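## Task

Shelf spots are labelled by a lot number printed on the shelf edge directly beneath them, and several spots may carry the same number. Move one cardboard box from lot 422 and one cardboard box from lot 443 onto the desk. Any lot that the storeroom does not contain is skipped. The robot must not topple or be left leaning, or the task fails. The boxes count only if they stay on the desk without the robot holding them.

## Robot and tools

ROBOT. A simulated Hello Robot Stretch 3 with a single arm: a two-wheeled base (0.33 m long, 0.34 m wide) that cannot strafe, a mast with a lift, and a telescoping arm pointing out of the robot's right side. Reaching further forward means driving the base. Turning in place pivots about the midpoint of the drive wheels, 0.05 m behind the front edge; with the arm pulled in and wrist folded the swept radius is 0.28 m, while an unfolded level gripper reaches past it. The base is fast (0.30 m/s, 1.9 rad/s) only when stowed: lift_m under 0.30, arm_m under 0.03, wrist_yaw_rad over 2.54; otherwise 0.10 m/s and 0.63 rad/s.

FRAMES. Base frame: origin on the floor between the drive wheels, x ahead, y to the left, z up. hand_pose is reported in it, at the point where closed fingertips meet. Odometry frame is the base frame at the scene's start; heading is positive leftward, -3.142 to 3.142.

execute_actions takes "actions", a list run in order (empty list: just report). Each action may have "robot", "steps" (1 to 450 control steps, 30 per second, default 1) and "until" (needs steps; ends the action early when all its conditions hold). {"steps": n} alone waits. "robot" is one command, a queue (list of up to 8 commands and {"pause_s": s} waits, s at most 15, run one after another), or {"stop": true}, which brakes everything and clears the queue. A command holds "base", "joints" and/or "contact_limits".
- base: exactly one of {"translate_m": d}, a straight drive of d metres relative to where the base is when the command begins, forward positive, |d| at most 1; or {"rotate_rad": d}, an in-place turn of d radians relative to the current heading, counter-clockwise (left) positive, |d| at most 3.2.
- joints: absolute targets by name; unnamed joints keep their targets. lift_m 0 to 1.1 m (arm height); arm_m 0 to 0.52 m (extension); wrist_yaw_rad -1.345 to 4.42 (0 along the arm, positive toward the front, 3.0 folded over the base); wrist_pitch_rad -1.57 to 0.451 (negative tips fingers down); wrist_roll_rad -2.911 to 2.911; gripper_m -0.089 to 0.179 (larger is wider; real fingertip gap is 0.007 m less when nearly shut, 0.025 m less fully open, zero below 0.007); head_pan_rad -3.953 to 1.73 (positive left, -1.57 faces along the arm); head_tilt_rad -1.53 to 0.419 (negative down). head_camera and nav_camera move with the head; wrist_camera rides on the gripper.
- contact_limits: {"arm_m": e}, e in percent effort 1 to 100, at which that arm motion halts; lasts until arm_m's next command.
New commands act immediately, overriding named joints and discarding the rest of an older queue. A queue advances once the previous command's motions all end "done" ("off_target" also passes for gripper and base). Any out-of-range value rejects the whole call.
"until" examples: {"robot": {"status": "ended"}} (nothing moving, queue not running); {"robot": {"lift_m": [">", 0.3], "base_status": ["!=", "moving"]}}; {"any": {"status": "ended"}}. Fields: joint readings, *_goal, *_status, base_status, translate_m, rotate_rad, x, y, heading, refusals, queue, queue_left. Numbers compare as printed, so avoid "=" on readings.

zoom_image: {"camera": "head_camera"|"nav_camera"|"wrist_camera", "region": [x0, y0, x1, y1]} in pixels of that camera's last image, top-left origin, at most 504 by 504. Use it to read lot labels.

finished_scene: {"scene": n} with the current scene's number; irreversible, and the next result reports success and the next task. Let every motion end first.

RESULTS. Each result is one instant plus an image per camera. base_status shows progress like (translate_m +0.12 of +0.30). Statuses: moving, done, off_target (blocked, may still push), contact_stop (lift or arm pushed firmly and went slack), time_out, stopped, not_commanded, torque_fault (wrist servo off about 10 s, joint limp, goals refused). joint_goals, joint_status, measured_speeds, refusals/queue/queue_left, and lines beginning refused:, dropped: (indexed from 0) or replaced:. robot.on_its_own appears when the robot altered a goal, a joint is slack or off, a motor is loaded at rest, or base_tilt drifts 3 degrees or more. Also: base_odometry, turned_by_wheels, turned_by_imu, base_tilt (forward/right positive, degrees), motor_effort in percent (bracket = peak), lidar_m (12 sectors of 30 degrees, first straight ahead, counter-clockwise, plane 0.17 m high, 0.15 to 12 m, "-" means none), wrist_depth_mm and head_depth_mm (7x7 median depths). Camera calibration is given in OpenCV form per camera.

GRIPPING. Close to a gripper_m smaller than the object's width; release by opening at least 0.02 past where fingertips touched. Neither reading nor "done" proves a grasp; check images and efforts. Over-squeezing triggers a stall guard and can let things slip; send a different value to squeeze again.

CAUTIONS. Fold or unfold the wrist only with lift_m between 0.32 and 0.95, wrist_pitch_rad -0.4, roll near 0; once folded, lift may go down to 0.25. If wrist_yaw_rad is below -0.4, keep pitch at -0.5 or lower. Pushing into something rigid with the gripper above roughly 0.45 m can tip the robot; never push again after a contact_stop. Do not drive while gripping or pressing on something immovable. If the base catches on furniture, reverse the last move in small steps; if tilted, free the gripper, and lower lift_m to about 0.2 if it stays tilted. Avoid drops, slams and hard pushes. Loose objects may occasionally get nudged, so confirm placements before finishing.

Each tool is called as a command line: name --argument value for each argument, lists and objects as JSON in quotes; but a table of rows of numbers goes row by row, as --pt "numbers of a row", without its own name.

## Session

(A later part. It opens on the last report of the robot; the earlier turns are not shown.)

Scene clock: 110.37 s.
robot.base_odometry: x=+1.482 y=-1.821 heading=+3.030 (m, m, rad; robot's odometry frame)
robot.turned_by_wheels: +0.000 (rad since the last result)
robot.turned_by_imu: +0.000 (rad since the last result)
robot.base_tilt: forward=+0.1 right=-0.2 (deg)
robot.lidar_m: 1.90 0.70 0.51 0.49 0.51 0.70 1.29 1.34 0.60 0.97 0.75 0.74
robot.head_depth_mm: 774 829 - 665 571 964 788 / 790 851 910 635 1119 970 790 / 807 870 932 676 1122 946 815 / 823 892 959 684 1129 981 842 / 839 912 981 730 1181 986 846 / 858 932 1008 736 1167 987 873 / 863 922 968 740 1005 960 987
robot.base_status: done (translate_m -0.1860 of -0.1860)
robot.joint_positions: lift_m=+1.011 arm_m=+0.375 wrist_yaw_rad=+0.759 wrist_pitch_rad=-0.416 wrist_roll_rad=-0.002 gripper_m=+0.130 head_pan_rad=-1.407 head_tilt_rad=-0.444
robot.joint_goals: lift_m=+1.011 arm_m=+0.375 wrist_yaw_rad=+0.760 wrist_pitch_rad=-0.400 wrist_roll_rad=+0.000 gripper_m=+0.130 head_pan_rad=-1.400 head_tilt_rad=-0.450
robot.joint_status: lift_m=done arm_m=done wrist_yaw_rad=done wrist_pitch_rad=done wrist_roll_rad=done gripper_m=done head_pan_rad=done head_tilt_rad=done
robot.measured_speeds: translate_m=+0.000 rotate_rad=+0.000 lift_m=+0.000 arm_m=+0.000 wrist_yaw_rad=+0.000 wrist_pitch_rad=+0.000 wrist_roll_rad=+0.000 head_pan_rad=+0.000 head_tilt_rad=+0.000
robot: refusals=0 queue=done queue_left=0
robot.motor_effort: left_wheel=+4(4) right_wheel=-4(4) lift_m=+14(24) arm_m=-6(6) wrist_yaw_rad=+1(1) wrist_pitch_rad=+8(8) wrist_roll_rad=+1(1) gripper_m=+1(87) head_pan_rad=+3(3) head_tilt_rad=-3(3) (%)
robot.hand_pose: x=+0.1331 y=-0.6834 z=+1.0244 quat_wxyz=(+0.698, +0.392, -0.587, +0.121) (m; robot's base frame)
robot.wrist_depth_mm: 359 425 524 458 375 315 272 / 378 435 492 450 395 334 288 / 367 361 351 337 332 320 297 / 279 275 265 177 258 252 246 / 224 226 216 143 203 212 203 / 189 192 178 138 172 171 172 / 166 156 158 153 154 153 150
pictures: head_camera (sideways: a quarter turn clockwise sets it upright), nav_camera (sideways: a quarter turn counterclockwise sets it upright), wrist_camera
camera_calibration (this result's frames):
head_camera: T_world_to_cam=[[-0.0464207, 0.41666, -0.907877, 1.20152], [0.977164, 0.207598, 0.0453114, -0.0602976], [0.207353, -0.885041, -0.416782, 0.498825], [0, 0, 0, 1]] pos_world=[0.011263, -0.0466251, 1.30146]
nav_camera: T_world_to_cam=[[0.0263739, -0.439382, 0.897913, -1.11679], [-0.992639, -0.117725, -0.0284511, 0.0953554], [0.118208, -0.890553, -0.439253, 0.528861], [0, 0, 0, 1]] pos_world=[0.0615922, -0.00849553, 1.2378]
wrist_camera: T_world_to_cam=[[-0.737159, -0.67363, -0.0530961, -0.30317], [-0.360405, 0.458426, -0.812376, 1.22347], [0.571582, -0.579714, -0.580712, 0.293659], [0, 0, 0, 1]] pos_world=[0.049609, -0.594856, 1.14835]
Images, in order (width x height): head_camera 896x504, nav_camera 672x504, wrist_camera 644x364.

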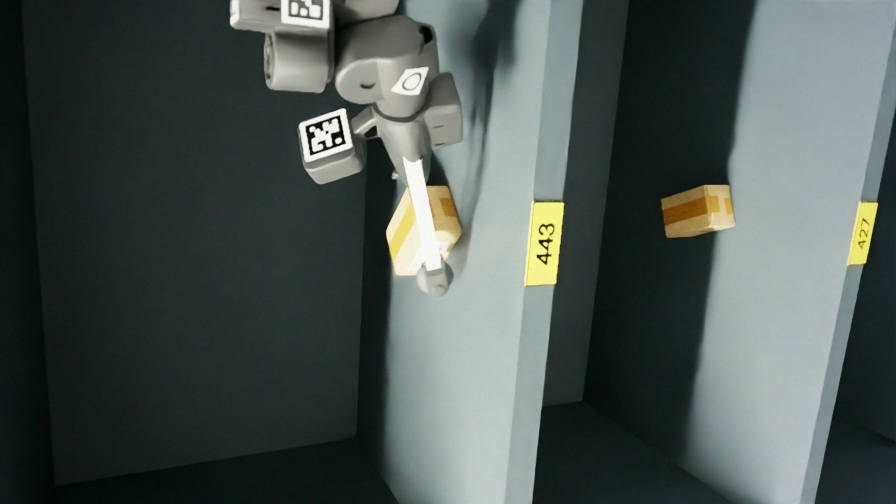

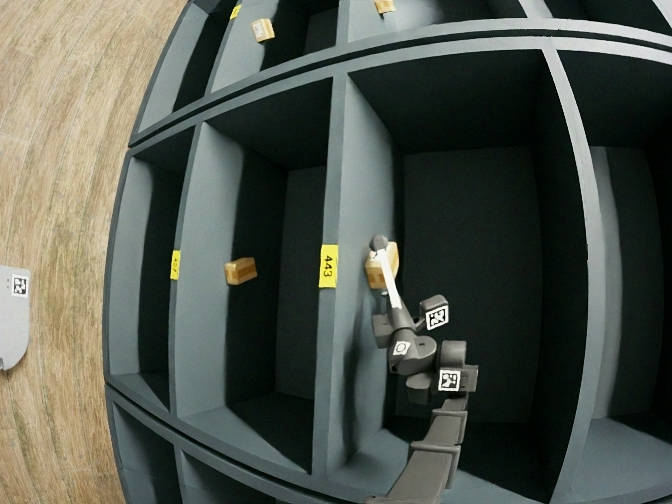

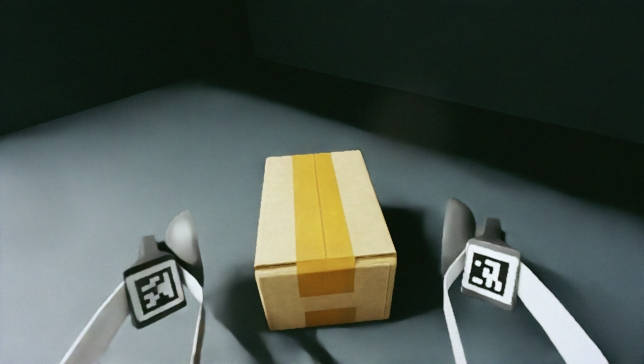

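execute_actions --actions '[{"robot":{"joints":{"gripper_m":0.02}},"steps":450,"until":{"robot":{"status":"ended"}}},{"robot":{"joints":{"lift_m":1.04}},"steps":450,"until":{"robot":{"lift_m":[">",1.027]}}},{"robot":{"joints":{"lift_m":1.04,"arm_m":0.0}},"steps":450,"until":{"robot":{"arm_m":["<",0.3]}}},{"robot":{"base":{"translate_m":1.0},"joints":{"head_pan_rad":-0.9,"head_tilt_rad":-0.7}},"steps":12}]'

Scene clock: 114.47 s.
robot.base_odometry: x=+1.470 y=-1.820 heading=+3.030 (m, m, rad; robot's odometry frame)
robot.turned_by_wheels: +0.000 (rad since the last result)
robot.turned_by_imu: +0.000 (rad since the last result)
robot.base_tilt: forward=-0.4 right=-0.3 (deg)
robot.lidar_m: 1.91 0.70 0.51 0.49 0.51 0.70 1.30 1.35 0.60 0.97 0.74 0.74
robot.head_depth_mm: 837 869 578 1128 939 859 1111 / 890 888 635 1178 953 1231 1147 / 846 875 677 1159 963 1294 1188 / 734 801 720 1056 1054 1310 1192 / 646 708 779 921 1139 1344 1193 / 613 701 851 1182 1575 1400 1200 / 1270 954 1628 1310 1638 1407 1202
robot.base_status: moving (translate_m +0.0118 of +1.0000)
robot.joint_positions: lift_m=+1.040 arm_m=+0.240 wrist_yaw_rad=+0.760 wrist_pitch_rad=-0.423 wrist_roll_rad=-0.002 gripper_m=+0.021 head_pan_rad=-0.986 head_tilt_rad=-0.689
robot.joint_goals: lift_m=+1.040 arm_m=+0.000 wrist_yaw_rad=+0.760 wrist_pitch_rad=-0.400 wrist_roll_rad=+0.000 gripper_m=+0.020 head_pan_rad=-0.900 head_tilt_rad=-0.700
robot.joint_status: lift_m=moving arm_m=moving wrist_yaw_rad=done wrist_pitch_rad=done wrist_roll_rad=done gripper_m=done head_pan_rad=moving head_tilt_rad=moving
robot.measured_speeds: translate_m=+0.057 rotate_rad=+0.000 lift_m=+0.000 arm_m=-0.140 wrist_yaw_rad=+0.000 wrist_pitch_rad=+0.000 wrist_roll_rad=+0.000 head_pan_rad=+1.223 head_tilt_rad=-0.120
robot: refusals=0 queue=running queue_left=0
robot.motor_effort: left_wheel=+7(8) right_wheel=-1(6) lift_m=+31(32) arm_m=-8(6) wrist_yaw_rad=+1(1) wrist_pitch_rad=+12(11) wrist_roll_rad=+1(1) gripper_m=-19(96) head_pan_rad=+21(28) head_tilt_rad=-7(24) (%)
robot.hand_pose: x=+0.1327 y=-0.5477 z=+1.0512 quat_wxyz=(+0.698, +0.394, -0.586, +0.119) (m; robot's base frame)
robot.wrist_depth_mm: 353 420 513 615 516 429 372 / 374 443 528 555 504 457 391 / 498 415 403 398 384 372 366 / - 333 310 176 298 297 288 / - 526 259 143 236 244 239 / - - 143 136 197 206 204 / - - 665 179 181 179 176
pictures: head_camera (sideways: a quarter turn clockwise sets it upright), nav_camera (sideways: a quarter turn counterclockwise sets it upright), wrist_camera
camera_calibration (this result's frames):
head_camera: T_world_to_cam=[[-0.326738, 0.534119, -0.779717, 1.03611], [0.814035, 0.578209, 0.054964, -0.0718531], [0.480197, -0.616758, -0.623715, 0.766399], [0, 0, 0, 1]] pos_world=[0.0290047, -0.0391765, 1.28983]
nav_camera: T_world_to_cam=[[0.316073, -0.560563, 0.765419, -0.945803], [-0.861113, -0.508143, -0.0165548, 0.0790583], [0.398223, -0.65388, -0.643319, 0.792652], [0, 0, 0, 1]] pos_world=[0.0513697, 0.0282896, 1.23517]
wrist_camera: T_world_to_cam=[[-0.736937, -0.673882, -0.0529793, -0.210967], [-0.364146, 0.461804, -0.808786, 1.18141], [0.569493, -0.576732, -0.585711, 0.395243], [0, 0, 0, 1]] pos_world=[0.0496494, -0.459799, 1.17583]
Images, in order (width x height): head_camera 896x504, nav_camera 672x504, wrist_camera 644x364.

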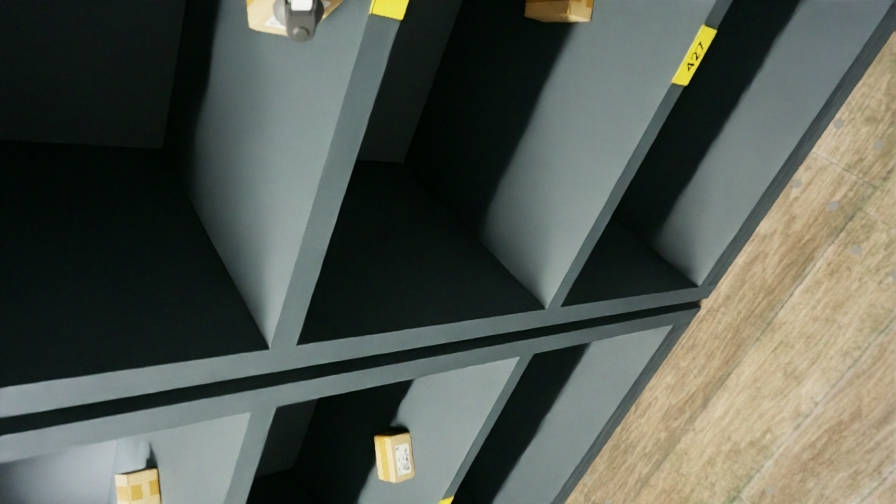

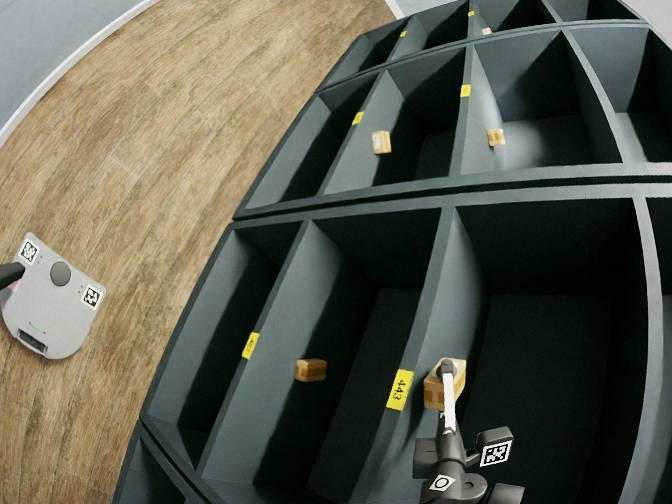

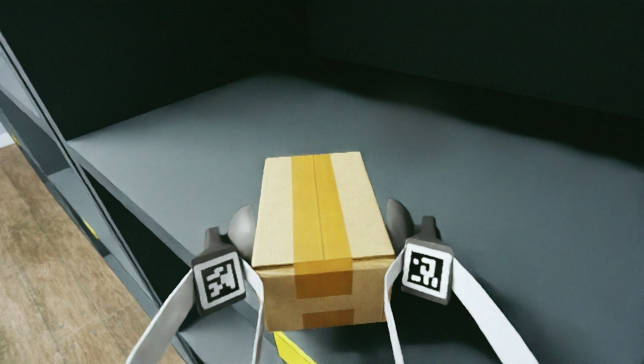

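Box held. Clear shelf, then lower and fold.

execute_actions --actions '[{"steps":450,"until":{"robot":{"arm_m":["<",0.1]}}},{"robot":{"joints":{"lift_m":0.28,"arm_m":0.0}},"steps":450,"until":{"robot":{"lift_m":["<",0.9]}}},{"robot":{"joints":{"lift_m":0.28,"wrist_yaw_rad":2.65,"head_pan_rad":0.0,"head_tilt_rad":-0.9}},"steps":450,"until":{"robot":{"lift_m":["<",0.5]}}},{"robot":{"base":{"translate_m":1.0}},"steps":1}]'

Scene clock: 120.73 s.
robot.base_odometry: x=+0.853 y=-1.751 heading=+3.030 (m, m, rad; robot's odometry frame)
robot.turned_by_wheels: +0.000 (rad since the last result)
robot.turned_by_imu: +0.000 (rad since the last result)
robot.base_tilt: forward=+1.2 right=-0.5 (deg)
robot.lidar_m: 1.91 0.70 0.51 0.49 0.51 0.70 1.92 1.07 1.00 0.52 1.00 0.98
robot.head_depth_mm: 2567 2006 1893 1613 1418 1249 1108 / 2605 2437 1958 1649 1429 1250 1114 / 2637 2477 1976 1658 1431 1253 1115 / 2594 2481 2017 1685 1440 1264 1125 / 2609 2453 2007 1685 1448 1275 1128 / 1845 1860 1842 1664 1455 1268 1134 / 1306 1301 1293 1301 1301 1231 1125
robot.base_status: moving (translate_m +0.0033 of +1.0000)
robot.joint_positions: lift_m=+0.495 arm_m=+0.003 wrist_yaw_rad=+2.648 wrist_pitch_rad=-0.423 wrist_roll_rad=-0.002 gripper_m=+0.021 head_pan_rad=-0.007 head_tilt_rad=-0.888
robot.joint_goals: lift_m=+0.280 arm_m=+0.000 wrist_yaw_rad=+2.650 wrist_pitch_rad=-0.400 wrist_roll_rad=+0.000 gripper_m=+0.020 head_pan_rad=+0.000 head_tilt_rad=-0.900
robot.joint_status: lift_m=moving arm_m=moving wrist_yaw_rad=moving wrist_pitch_rad=done wrist_roll_rad=done gripper_m=done head_pan_rad=done head_tilt_rad=done
robot.measured_speeds: translate_m=+0.100 rotate_rad=+0.000 lift_m=-0.110 arm_m=+0.000 wrist_yaw_rad=+0.000 wrist_pitch_rad=+0.000 wrist_roll_rad=+0.000 head_pan_rad=+0.000 head_tilt_rad=+0.000
robot: refusals=0 queue=running queue_left=0
robot.motor_effort: left_wheel=+6(8) right_wheel=-1(4) lift_m=+13(26) arm_m=-5(6) wrist_yaw_rad=+2(5) wrist_pitch_rad=+11(11) wrist_roll_rad=+1(1) gripper_m=-19(19) head_pan_rad=+2(40) head_tilt_rad=-6(23) (%)
robot.hand_pose: x=+0.0847 y=+0.0494 z=+0.5069 quat_wxyz=(+0.313, +0.706, -0.024, +0.635) (m; robot's base frame)
robot.wrist_depth_mm: 402 449 512 601 719 879 - / 425 480 552 657 794 - - / 459 520 604 730 911 - - / 488 562 633 176 978 - - / 538 616 665 143 824 849 870 / - 667 142 136 711 746 734 / - 675 655 627 648 638 630
pictures: head_camera (sideways: a quarter turn clockwise sets it upright), nav_camera (sideways: a quarter turn counterclockwise sets it upright), wrist_camera
camera_calibration (this result's frames):
head_camera: T_world_to_cam=[[-0.767821, 0.0276268, -0.640068, 0.856806], [-0.0144841, 0.998066, 0.0604539, -0.0739313], [0.6405, 0.0556886, -0.765936, 0.950396], [0, 0, 0, 1]] pos_world=[0.0480742, -0.00280879, 1.28083]
nav_camera: T_world_to_cam=[[0.780668, -0.0512029, 0.622845, -0.762841], [-0.0606312, -0.998142, -0.00606077, 0.0605103], [0.621998, -0.0330324, -0.782321, 0.972066], [0, 0, 0, 1]] pos_world=[-0.00542948, 0.0534479, 1.23597]
wrist_camera: T_world_to_cam=[[0.87025, -0.489754, -0.0529716, -0.018046], [-0.32511, -0.490223, -0.808693, 0.491679], [0.370093, 0.720987, -0.58584, 0.40095], [0, 0, 0, 1]] pos_world=[0.0271653, -0.0568854, 0.631554]
Images, in order (width x height): head_camera 896x504, nav_camera 672x504, wrist_camera 644x364.

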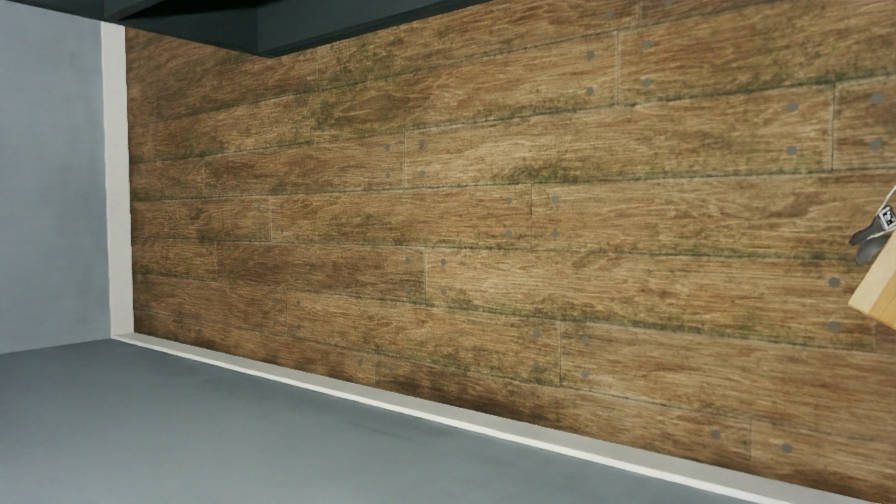

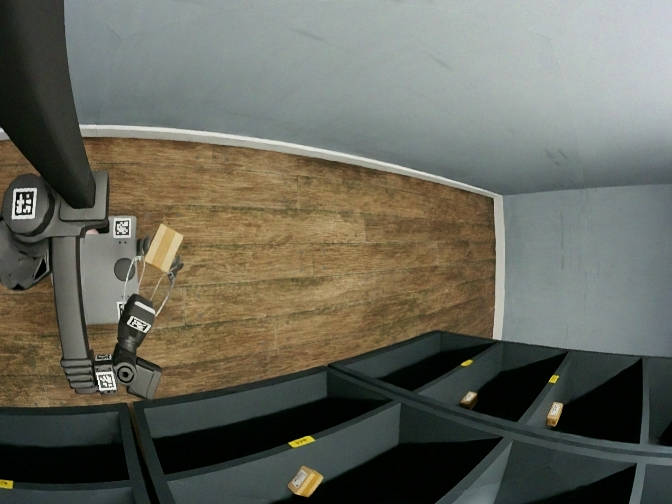

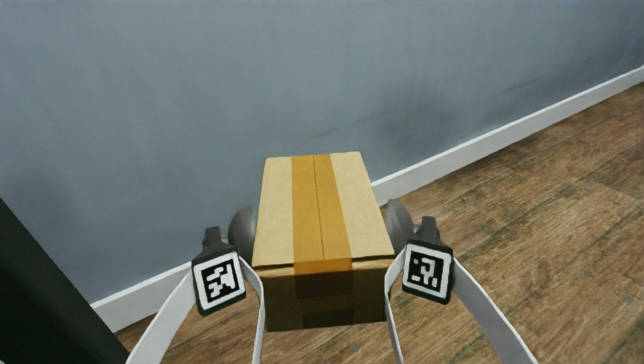

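execute_actions --actions '[{"steps":450,"until":{"robot":{"lift_m":["<",0.297]}}},{"robot":{"base":{"translate_m":1.0}},"steps":450,"until":{"robot":{"x":["<",0.15]}}},{"robot":{"base":{"translate_m":1.0}},"steps":450,"until":{"robot":{"x":["<",-0.3]}}},{"robot":{"base":{"translate_m":0.99},"joints":{"head_pan_rad":-0.3,"head_tilt_rad":-0.5}},"steps":450,"until":{"robot":{"base_status":["!=","moving"]}}},{"robot":{"base":{"rotate_rad":-1.562}},"steps":450,"until":{"robot":{"base_status":["!=","moving"]}}}]'

Scene clock: 132.77 s.
robot.base_odometry: x=-1.290 y=-1.510 heading=+1.468 (m, m, rad; robot's odometry frame)
robot.turned_by_wheels: -1.562 (rad since the last result)
robot.turned_by_imu: -1.594 (rad since the last result)
robot.base_tilt: forward=+0.1 right=-0.2 (deg)
robot.lidar_m: 2.58 0.94 0.69 0.67 0.69 0.51 0.49 0.51 0.70 1.92 1.33 0.63
robot.head_depth_mm: 564 592 623 661 729 840 1178 / 687 730 777 835 900 969 1058 / 2907 3184 3477 2363 1262 1411 1294 / 2929 3150 3474 2714 1997 1578 1307 / 2879 3085 3464 2743 2014 1586 1309 / 2796 3045 3406 2791 2029 1603 1314 / 2715 2936 3248 2817 2040 1607 1321
robot.base_status: done (rotate_rad -1.5619 of -1.5620)
robot.joint_positions: lift_m=+0.280 arm_m=+0.003 wrist_yaw_rad=+2.649 wrist_pitch_rad=-0.423 wrist_roll_rad=-0.002 gripper_m=+0.021 head_pan_rad=-0.293 head_tilt_rad=-0.506
robot.joint_goals: lift_m=+0.280 arm_m=+0.000 wrist_yaw_rad=+2.650 wrist_pitch_rad=-0.400 wrist_roll_rad=+0.000 gripper_m=+0.020 head_pan_rad=-0.300 head_tilt_rad=-0.500
robot.joint_status: lift_m=done arm_m=done wrist_yaw_rad=done wrist_pitch_rad=done wrist_roll_rad=done gripper_m=done head_pan_rad=done head_tilt_rad=done
robot.measured_speeds: translate_m=+0.000 rotate_rad=+0.000 lift_m=+0.000 arm_m=+0.000 wrist_yaw_rad=+0.000 wrist_pitch_rad=+0.000 wrist_roll_rad=+0.000 head_pan_rad=+0.000 head_tilt_rad=+0.000
robot: refusals=0 queue=done queue_left=0
robot.motor_effort: left_wheel=+3(15) right_wheel=-4(11) lift_m=+15(17) arm_m=-6(9) wrist_yaw_rad=+1(3) wrist_pitch_rad=+12(11) wrist_roll_rad=+1(1) gripper_m=-19(19) head_pan_rad=-4(25) head_tilt_rad=+3(30) (%)
robot.hand_pose: x=+0.0846 y=+0.0495 z=+0.2919 quat_wxyz=(+0.313, +0.706, -0.024, +0.635) (m; robot's base frame)
robot.wrist_depth_mm: 533 588 684 786 952 - - / 568 634 729 855 - - - / 605 679 796 883 900 884 856 / 632 697 741 175 697 699 669 / 609 610 594 143 551 563 556 / - 507 138 136 453 480 466 / - - - 405 416 417 408
pictures: head_camera (sideways: a quarter turn clockwise sets it upright), nav_camera (sideways: a quarter turn counterclockwise sets it upright), wrist_camera
camera_calibration (this result's frames):
head_camera: T_world_to_cam=[[-0.447316, 0.158101, -0.880291, 1.16798], [0.247499, 0.967697, 0.0480336, -0.0593869], [0.859449, -0.196385, -0.471996, 0.566695], [0, 0, 0, 1]] pos_world=[0.050108, -0.0158996, 1.29849]
nav_camera: T_world_to_cam=[[0.458242, -0.185927, 0.869164, -1.08193], [-0.333818, -0.942291, -0.025574, 0.0875888], [0.82376, -0.278423, -0.493862, 0.595615], [0, 0, 0, 1]] pos_world=[0.0343798, 0.0472075, 1.23677]
wrist_camera: T_world_to_cam=[[0.870603, -0.489126, -0.0529687, -0.0293375], [-0.324878, -0.490702, -0.808496, 0.317745], [0.369464, 0.721087, -0.586113, 0.275187], [0, 0, 0, 1]] pos_world=[0.0270979, -0.0568656, 0.416632]
Images, in order (width x height): head_camera 896x504, nav_camera 672x504, wrist_camera 644x364.

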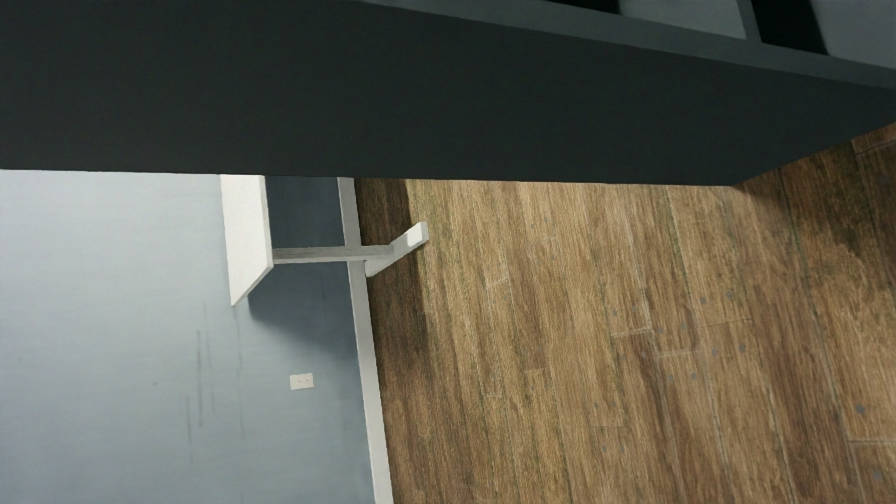

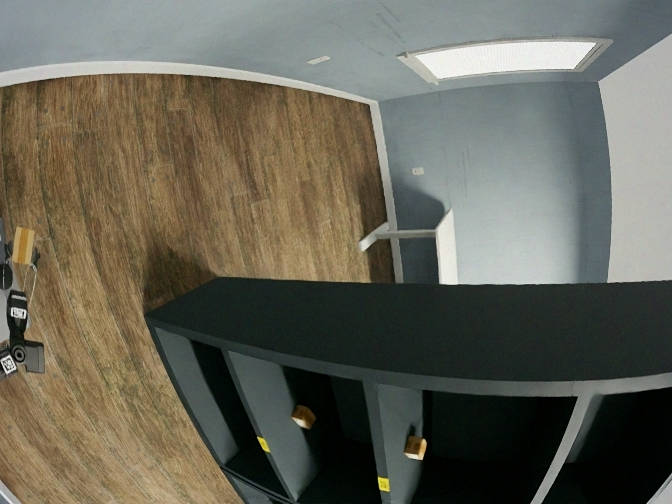

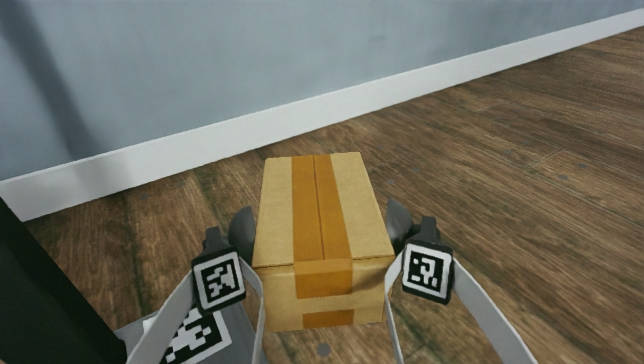

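execute_actions --actions '[{"robot":{"base":{"translate_m":1.0},"joints":{"head_pan_rad":-0.75,"head_tilt_rad":-0.6}},"steps":450,"until":{"robot":{"y":[">",-0.9]}}},{"robot":{"base":{"translate_m":1.0}},"steps":450,"until":{"robot":{"y":[">",-0.3]}}},{"robot":{"base":{"translate_m":1.0}},"steps":450,"until":{"robot":{"y":[">",0.03]}}},{"robot":{"base":{"translate_m":0.97}},"steps":450,"until":{"robot":{"y":[">",0.3]}}},{"robot":{"joints":{"lift_m":0.79}},"steps":450,"until":{"robot":{"lift_m":[">",0.335]}}},{"robot":{"joints":{"lift_m":0.79,"wrist_yaw_rad":1.5,"arm_m":0.22}},"steps":10}]'

Scene clock: 142.80 s.
robot.base_odometry: x=-1.074 y=+0.579 heading=+1.468 (m, m, rad; robot's odometry frame)
robot.turned_by_wheels: +0.000 (rad since the last result)
robot.turned_by_imu: +0.001 (rad since the last result)
robot.base_tilt: forward=-0.8 right=+0.4 (deg)
robot.lidar_m: 1.16 0.94 0.69 0.66 0.69 0.94 1.39 1.19 1.61 3.60 0.95 0.92
robot.head_depth_mm: 1688 1897 1423 1011 1626 1451 1229 / 1520 1711 1441 1020 873 1469 1238 / 1385 1543 1469 1027 1336 1415 1240 / 1273 1401 1464 1130 1760 1466 1244 / 1179 1283 1382 1543 1724 1486 1250 / 1093 1192 1300 1438 1597 1485 1249 / 1026 1108 1206 1323 1460 1503 1253
robot.base_status: moving (translate_m +0.5486 of +0.9700)
robot.joint_positions: lift_m=+0.374 arm_m=+0.010 wrist_yaw_rad=+2.520 wrist_pitch_rad=-0.423 wrist_roll_rad=-0.002 gripper_m=+0.021 head_pan_rad=-0.743 head_tilt_rad=-0.593
robot.joint_goals: lift_m=+0.790 arm_m=+0.220 wrist_yaw_rad=+1.500 wrist_pitch_rad=-0.400 wrist_roll_rad=+0.000 gripper_m=+0.020 head_pan_rad=-0.750 head_tilt_rad=-0.600
robot.joint_status: lift_m=moving arm_m=moving wrist_yaw_rad=moving wrist_pitch_rad=done wrist_roll_rad=done gripper_m=done head_pan_rad=done head_tilt_rad=done
robot.measured_speeds: translate_m=+0.110 rotate_rad=+0.000 lift_m=+0.110 arm_m=+0.044 wrist_yaw_rad=-0.839 wrist_pitch_rad=+0.000 wrist_roll_rad=+0.000 head_pan_rad=+0.000 head_tilt_rad=+0.000
robot: refusals=0 queue=running queue_left=0
robot.motor_effort: left_wheel=+1(14) right_wheel=-8(10) lift_m=+29(32) arm_m=+9(8) wrist_yaw_rad=-4(4) wrist_pitch_rad=+12(12) wrist_roll_rad=+1(1) gripper_m=-19(18) head_pan_rad=-4(33) head_tilt_rad=-4(15) (%)
robot.hand_pose: x=+0.1090 y=+0.0273 z=+0.3851 quat_wxyz=(+0.353, +0.703, -0.069, +0.613) (m; robot's base frame)
robot.wrist_depth_mm: 538 607 721 886 - - 867 / 562 650 771 960 - - 895 / 611 728 846 1000 - - 927 / 656 732 848 176 850 848 833 / 669 715 745 143 671 697 688 / 626 622 142 137 554 597 579 / 543 538 525 506 511 514 505
pictures: head_camera (sideways: a quarter turn clockwise sets it upright), nav_camera (sideways: a quarter turn counterclockwise sets it upright), wrist_camera
camera_calibration (this result's frames):
head_camera: T_world_to_cam=[[-0.388777, 0.387266, -0.835989, 1.10985], [0.64698, 0.760763, 0.0515389, -0.0663816], [0.655949, -0.520831, -0.546321, 0.664641], [0, 0, 0, 1]] pos_world=[0.0384607, -0.0331391, 1.29435]
nav_camera: T_world_to_cam=[[0.385751, -0.416375, 0.823303, -1.02169], [-0.711974, -0.70188, -0.0213789, 0.0844314], [0.586762, -0.577923, -0.567199, 0.692477], [0, 0, 0, 1]] pos_world=[0.0479096, 0.0340547, 1.23573]
wrist_camera: T_world_to_cam=[[0.80045, -0.597054, -0.0529674, -0.0459193], [-0.38537, -0.444935, -0.808408, 0.395516], [0.459096, 0.667502, -0.586235, 0.328486], [0, 0, 0, 1]] pos_world=[0.0383692, -0.070703, 0.509876]
Images, in order (width x height): head_camera 896x504, nav_camera 672x504, wrist_camera 644x364.

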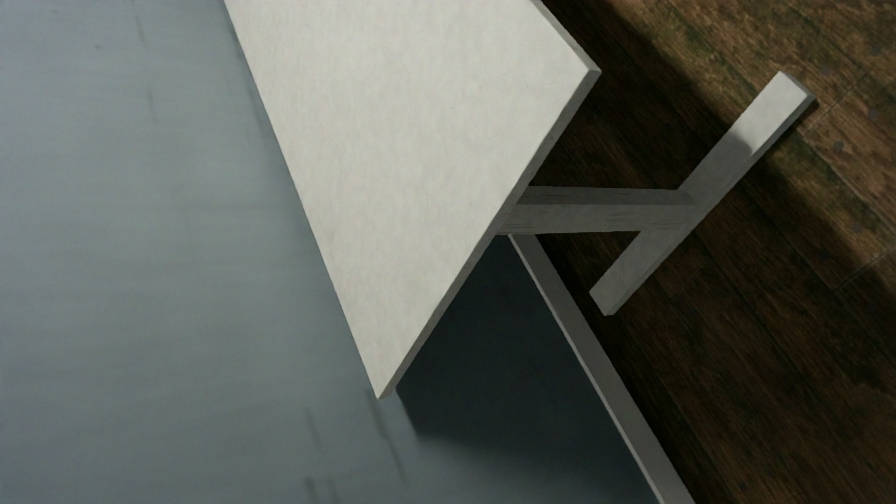

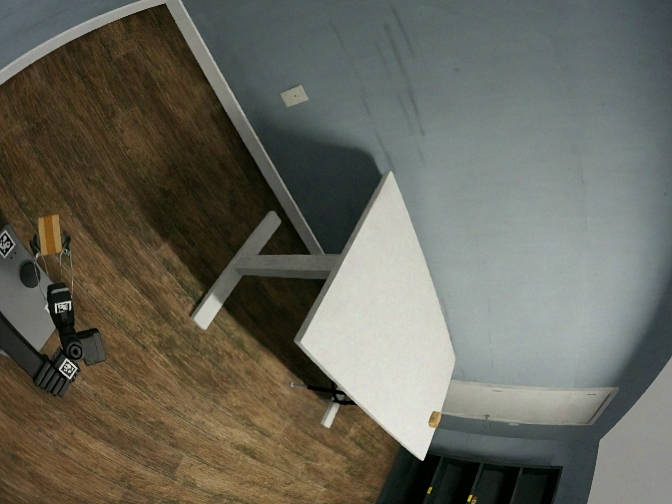

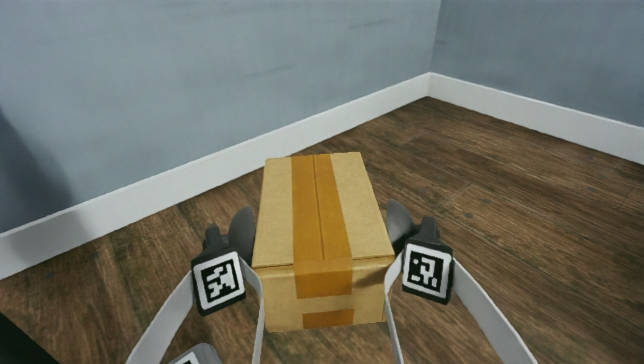

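execute_actions --actions '[{"robot":{"joints":{"lift_m":0.79,"wrist_yaw_rad":1.5,"arm_m":0.26,"head_pan_rad":-1.3,"head_tilt_rad":-0.75}},"steps":450,"until":{"robot":{"lift_m":[">",0.765]}}},{"robot":{"joints":{"lift_m":0.79,"wrist_yaw_rad":0.5,"arm_m":0.36}},"steps":450,"until":{"robot":{"status":"ended"}}},{"robot":{"joints":{"lift_m":0.748}},"steps":450,"until":{"robot":{"status":"ended"}}}]'

Scene clock: 149.30 s.
robot.base_odometry: x=-1.031 y=+0.999 heading=+1.468 (m, m, rad; robot's odometry frame)
robot.turned_by_wheels: +0.000 (rad since the last result)
robot.turned_by_imu: +0.000 (rad since the last result)
robot.base_tilt: forward=+0.1 right=-0.2 (deg)
robot.lidar_m: 0.73 0.76 0.69 0.66 0.69 0.94 1.60 1.61 2.20 1.41 0.68 0.76
robot.head_depth_mm: 3386 1442 1054 - 1449 1324 1150 / 3644 1463 1066 801 1489 1296 1162 / 2637 1490 1072 837 1546 1320 1169 / 1940 1505 1081 844 1147 1324 1160 / 1561 1518 1090 854 1561 1357 1169 / 1273 1341 1103 886 1564 1364 1178 / 1067 1124 1116 921 1352 1335 1181
robot.base_status: done (translate_m +0.9700 of +0.9700)
robot.joint_positions: lift_m=+0.748 arm_m=+0.360 wrist_yaw_rad=+0.501 wrist_pitch_rad=-0.423 wrist_roll_rad=-0.002 gripper_m=+0.021 head_pan_rad=-1.293 head_tilt_rad=-0.741
robot.joint_goals: lift_m=+0.748 arm_m=+0.360 wrist_yaw_rad=+0.500 wrist_pitch_rad=-0.400 wrist_roll_rad=+0.000 gripper_m=+0.020 head_pan_rad=-1.300 head_tilt_rad=-0.750
robot.joint_status: lift_m=done arm_m=done wrist_yaw_rad=done wrist_pitch_rad=done wrist_roll_rad=done gripper_m=done head_pan_rad=done head_tilt_rad=done
robot.measured_speeds: translate_m=+0.000 rotate_rad=+0.000 lift_m=+0.000 arm_m=+0.000 wrist_yaw_rad=+0.000 wrist_pitch_rad=+0.000 wrist_roll_rad=+0.000 head_pan_rad=+0.000 head_tilt_rad=+0.000
robot: refusals=0 queue=done queue_left=0
robot.motor_effort: left_wheel=+3(8) right_wheel=-4(9) lift_m=+15(32) arm_m=+6(7) wrist_yaw_rad=-2(3) wrist_pitch_rad=+12(12) wrist_roll_rad=+1(1) gripper_m=-19(19) head_pan_rad=-4(35) head_tilt_rad=-5(20) (%)
robot.hand_pose: x=+0.0861 y=-0.7008 z=+0.7599 quat_wxyz=(+0.707, +0.316, -0.632, +0.028) (m; robot's base frame)
robot.wrist_depth_mm: 595 717 840 806 770 724 - / 559 530 507 486 475 452 - / 377 367 360 347 342 329 - / 291 281 276 176 264 260 268 / 233 229 226 143 208 214 211 / 195 193 142 136 173 182 179 / 168 166 165 156 160 159 157
pictures: head_camera (sideways: a quarter turn clockwise sets it upright), nav_camera (sideways: a quarter turn counterclockwise sets it upright), wrist_camera
camera_calibration (this result's frames):
head_camera: T_world_to_cam=[[-0.161079, 0.645916, -0.746221, 0.991438], [0.951414, 0.302666, 0.0566104, -0.0748308], [0.262422, -0.700847, -0.663286, 0.819202], [0, 0, 0, 1]] pos_world=[0.015919, -0.0436022, 1.28743]
nav_camera: T_world_to_cam=[[0.142719, -0.667172, 0.731104, -0.900021], [-0.974564, -0.223681, -0.0138759, 0.0762617], [0.172791, -0.710527, -0.682125, 0.844503], [0, 0, 0, 1]] pos_world=[0.0568491, 0.0166319, 1.23512]
wrist_camera: T_world_to_cam=[[-0.884674, -0.46319, -0.0529705, -0.203579], [-0.234324, 0.539997, -0.808391, 1.04286], [0.403043, -0.70275, -0.586258, 0.0893147], [0, 0, 0, 1]] pos_world=[0.0282693, -0.594673, 0.884618]
Images, in order (width x height): head_camera 896x504, nav_camera 672x504, wrist_camera 644x364.

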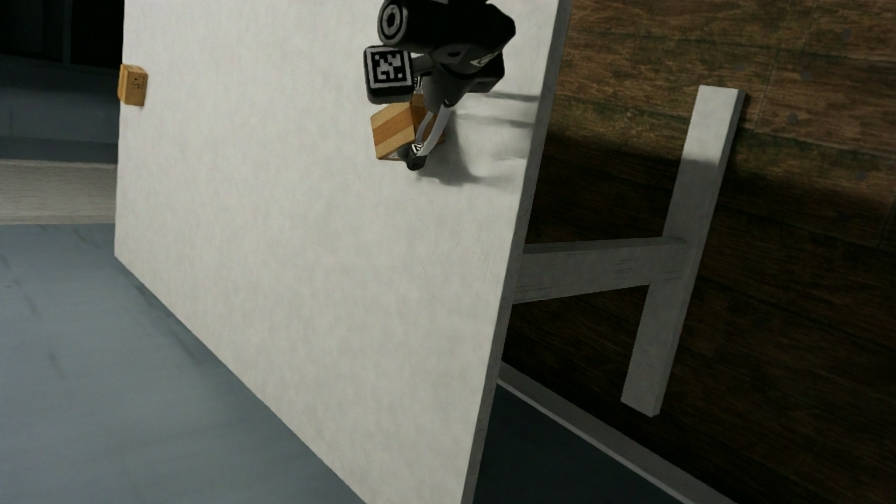

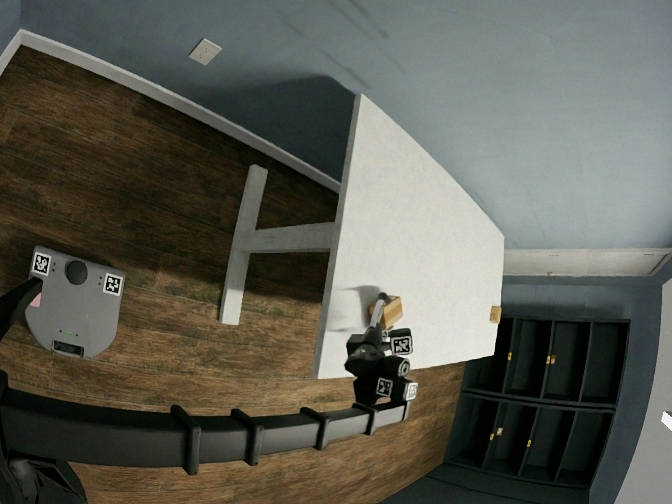

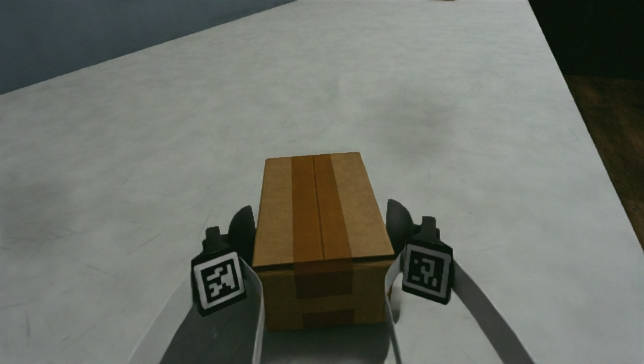

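execute_actions --actions '[{"robot":{"joints":{"lift_m":0.742}},"steps":450,"until":{"robot":{"status":"ended"}}},{"robot":{"joints":{"gripper_m":0.13}},"steps":450,"until":{"robot":{"gripper_m":[">",0.11]}}},{"robot":{"joints":{"lift_m":0.81}},"steps":450,"until":{"robot":{"status":"ended"}}}]'

Scene clock: 152.47 s.
robot.base_odometry: x=-1.031 y=+0.999 heading=+1.468 (m, m, rad; robot's odometry frame)
robot.turned_by_wheels: +0.000 (rad since the last result)
robot.turned_by_imu: +0.000 (rad since the last result)
robot.base_tilt: forward=+0.1 right=-0.2 (deg)
robot.lidar_m: 0.73 0.76 0.69 0.66 0.69 0.94 1.60 1.61 2.20 1.42 0.68 0.76
robot.head_depth_mm: 3403 1445 1135 780 1455 1322 1153 / 3643 1473 1106 810 1500 1297 1158 / 2668 1478 1078 841 1537 1311 1163 / 1962 1510 1080 844 1138 1313 1172 / 1553 1514 1091 851 1560 1351 1171 / 1261 1333 1101 885 1568 1359 1179 / 1066 1133 1122 919 1361 1339 1180
robot.base_status: done (translate_m +0.9700 of +0.9700)
robot.joint_positions: lift_m=+0.810 arm_m=+0.360 wrist_yaw_rad=+0.501 wrist_pitch_rad=-0.417 wrist_roll_rad=-0.002 gripper_m=+0.130 head_pan_rad=-1.293 head_tilt_rad=-0.741
robot.joint_goals: lift_m=+0.810 arm_m=+0.360 wrist_yaw_rad=+0.500 wrist_pitch_rad=-0.400 wrist_roll_rad=+0.000 gripper_m=+0.130 head_pan_rad=-1.300 head_tilt_rad=-0.750
robot.joint_status: lift_m=done arm_m=done wrist_yaw_rad=done wrist_pitch_rad=done wrist_roll_rad=done gripper_m=done head_pan_rad=done head_tilt_rad=done
robot.measured_speeds: translate_m=+0.000 rotate_rad=+0.000 lift_m=+0.000 arm_m=+0.000 wrist_yaw_rad=+0.000 wrist_pitch_rad=+0.000 wrist_roll_rad=+0.000 head_pan_rad=+0.000 head_tilt_rad=+0.000
robot: refusals=0 queue=done queue_left=0
robot.motor_effort: left_wheel=+3(3) right_wheel=-4(4) lift_m=+27(26) arm_m=+7(6) wrist_yaw_rad=-3(2) wrist_pitch_rad=+9(12) wrist_roll_rad=+1(1) gripper_m=+0(85) head_pan_rad=-4(4) head_tilt_rad=-5(5) (%)
robot.hand_pose: x=+0.0864 y=-0.7015 z=+0.8224 quat_wxyz=(+0.707, +0.314, -0.633, +0.030) (m; robot's base frame)
robot.wrist_depth_mm: 584 737 940 - - - - / 594 704 719 710 665 655 - / 538 526 507 499 472 472 - / 400 395 385 383 378 365 - / 327 327 319 298 308 308 - / 275 281 265 202 257 248 - / 237 226 229 176 220 219 915
pictures: head_camera (sideways: a quarter turn clockwise sets it upright), nav_camera (sideways: a quarter turn counterclockwise sets it upright), wrist_camera
camera_calibration (this result's frames):
head_camera: T_world_to_cam=[[-0.161079, 0.645916, -0.746222, 0.991439], [0.951414, 0.302666, 0.0566104, -0.0748308], [0.262422, -0.700847, -0.663286, 0.819201], [0, 0, 0, 1]] pos_world=[0.0159189, -0.0436022, 1.28743]
nav_camera: T_world_to_cam=[[0.142719, -0.667172, 0.731104, -0.900021], [-0.974564, -0.22368, -0.0138759, 0.0762617], [0.172791, -0.710527, -0.682125, 0.844503], [0, 0, 0, 1]] pos_world=[0.0568491, 0.0166318, 1.23512]
wrist_camera: T_world_to_cam=[[-0.884523, -0.463466, -0.0530834, -0.200368], [-0.232005, 0.535768, -0.811866, 1.09353], [0.404713, -0.705799, -0.581425, 0.119091], [0, 0, 0, 1]] pos_world=[0.0282756, -0.594685, 0.946404]
Images, in order (width x height): head_camera 896x504, nav_camera 672x504, wrist_camera 644x364.

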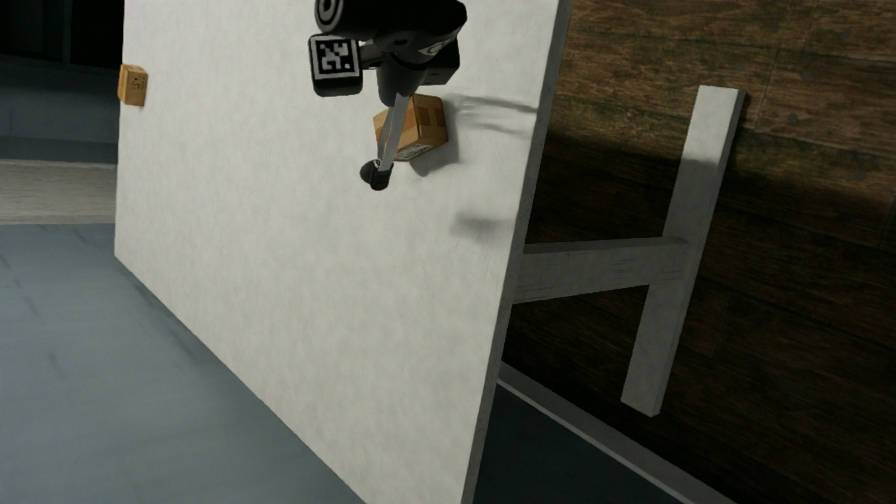

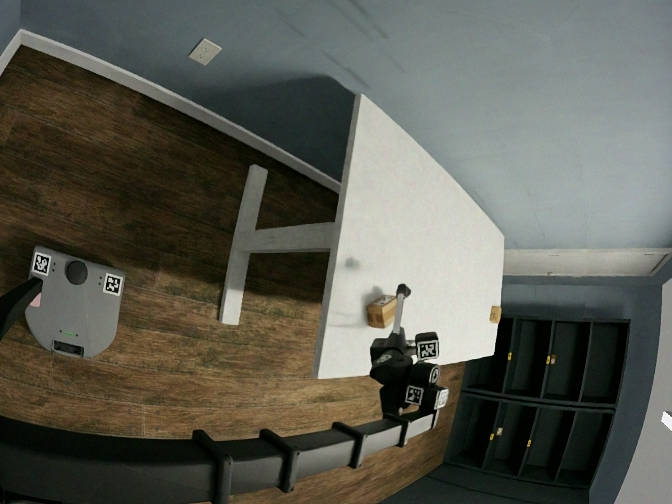

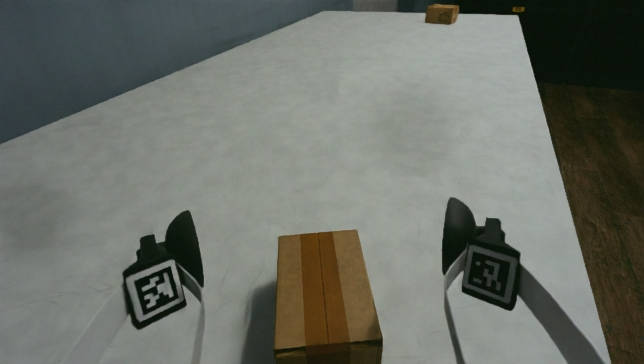

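Both boxes are on the desk and the gripper is clear.

finished_scene --scene 2

The scene is finished: the task was done.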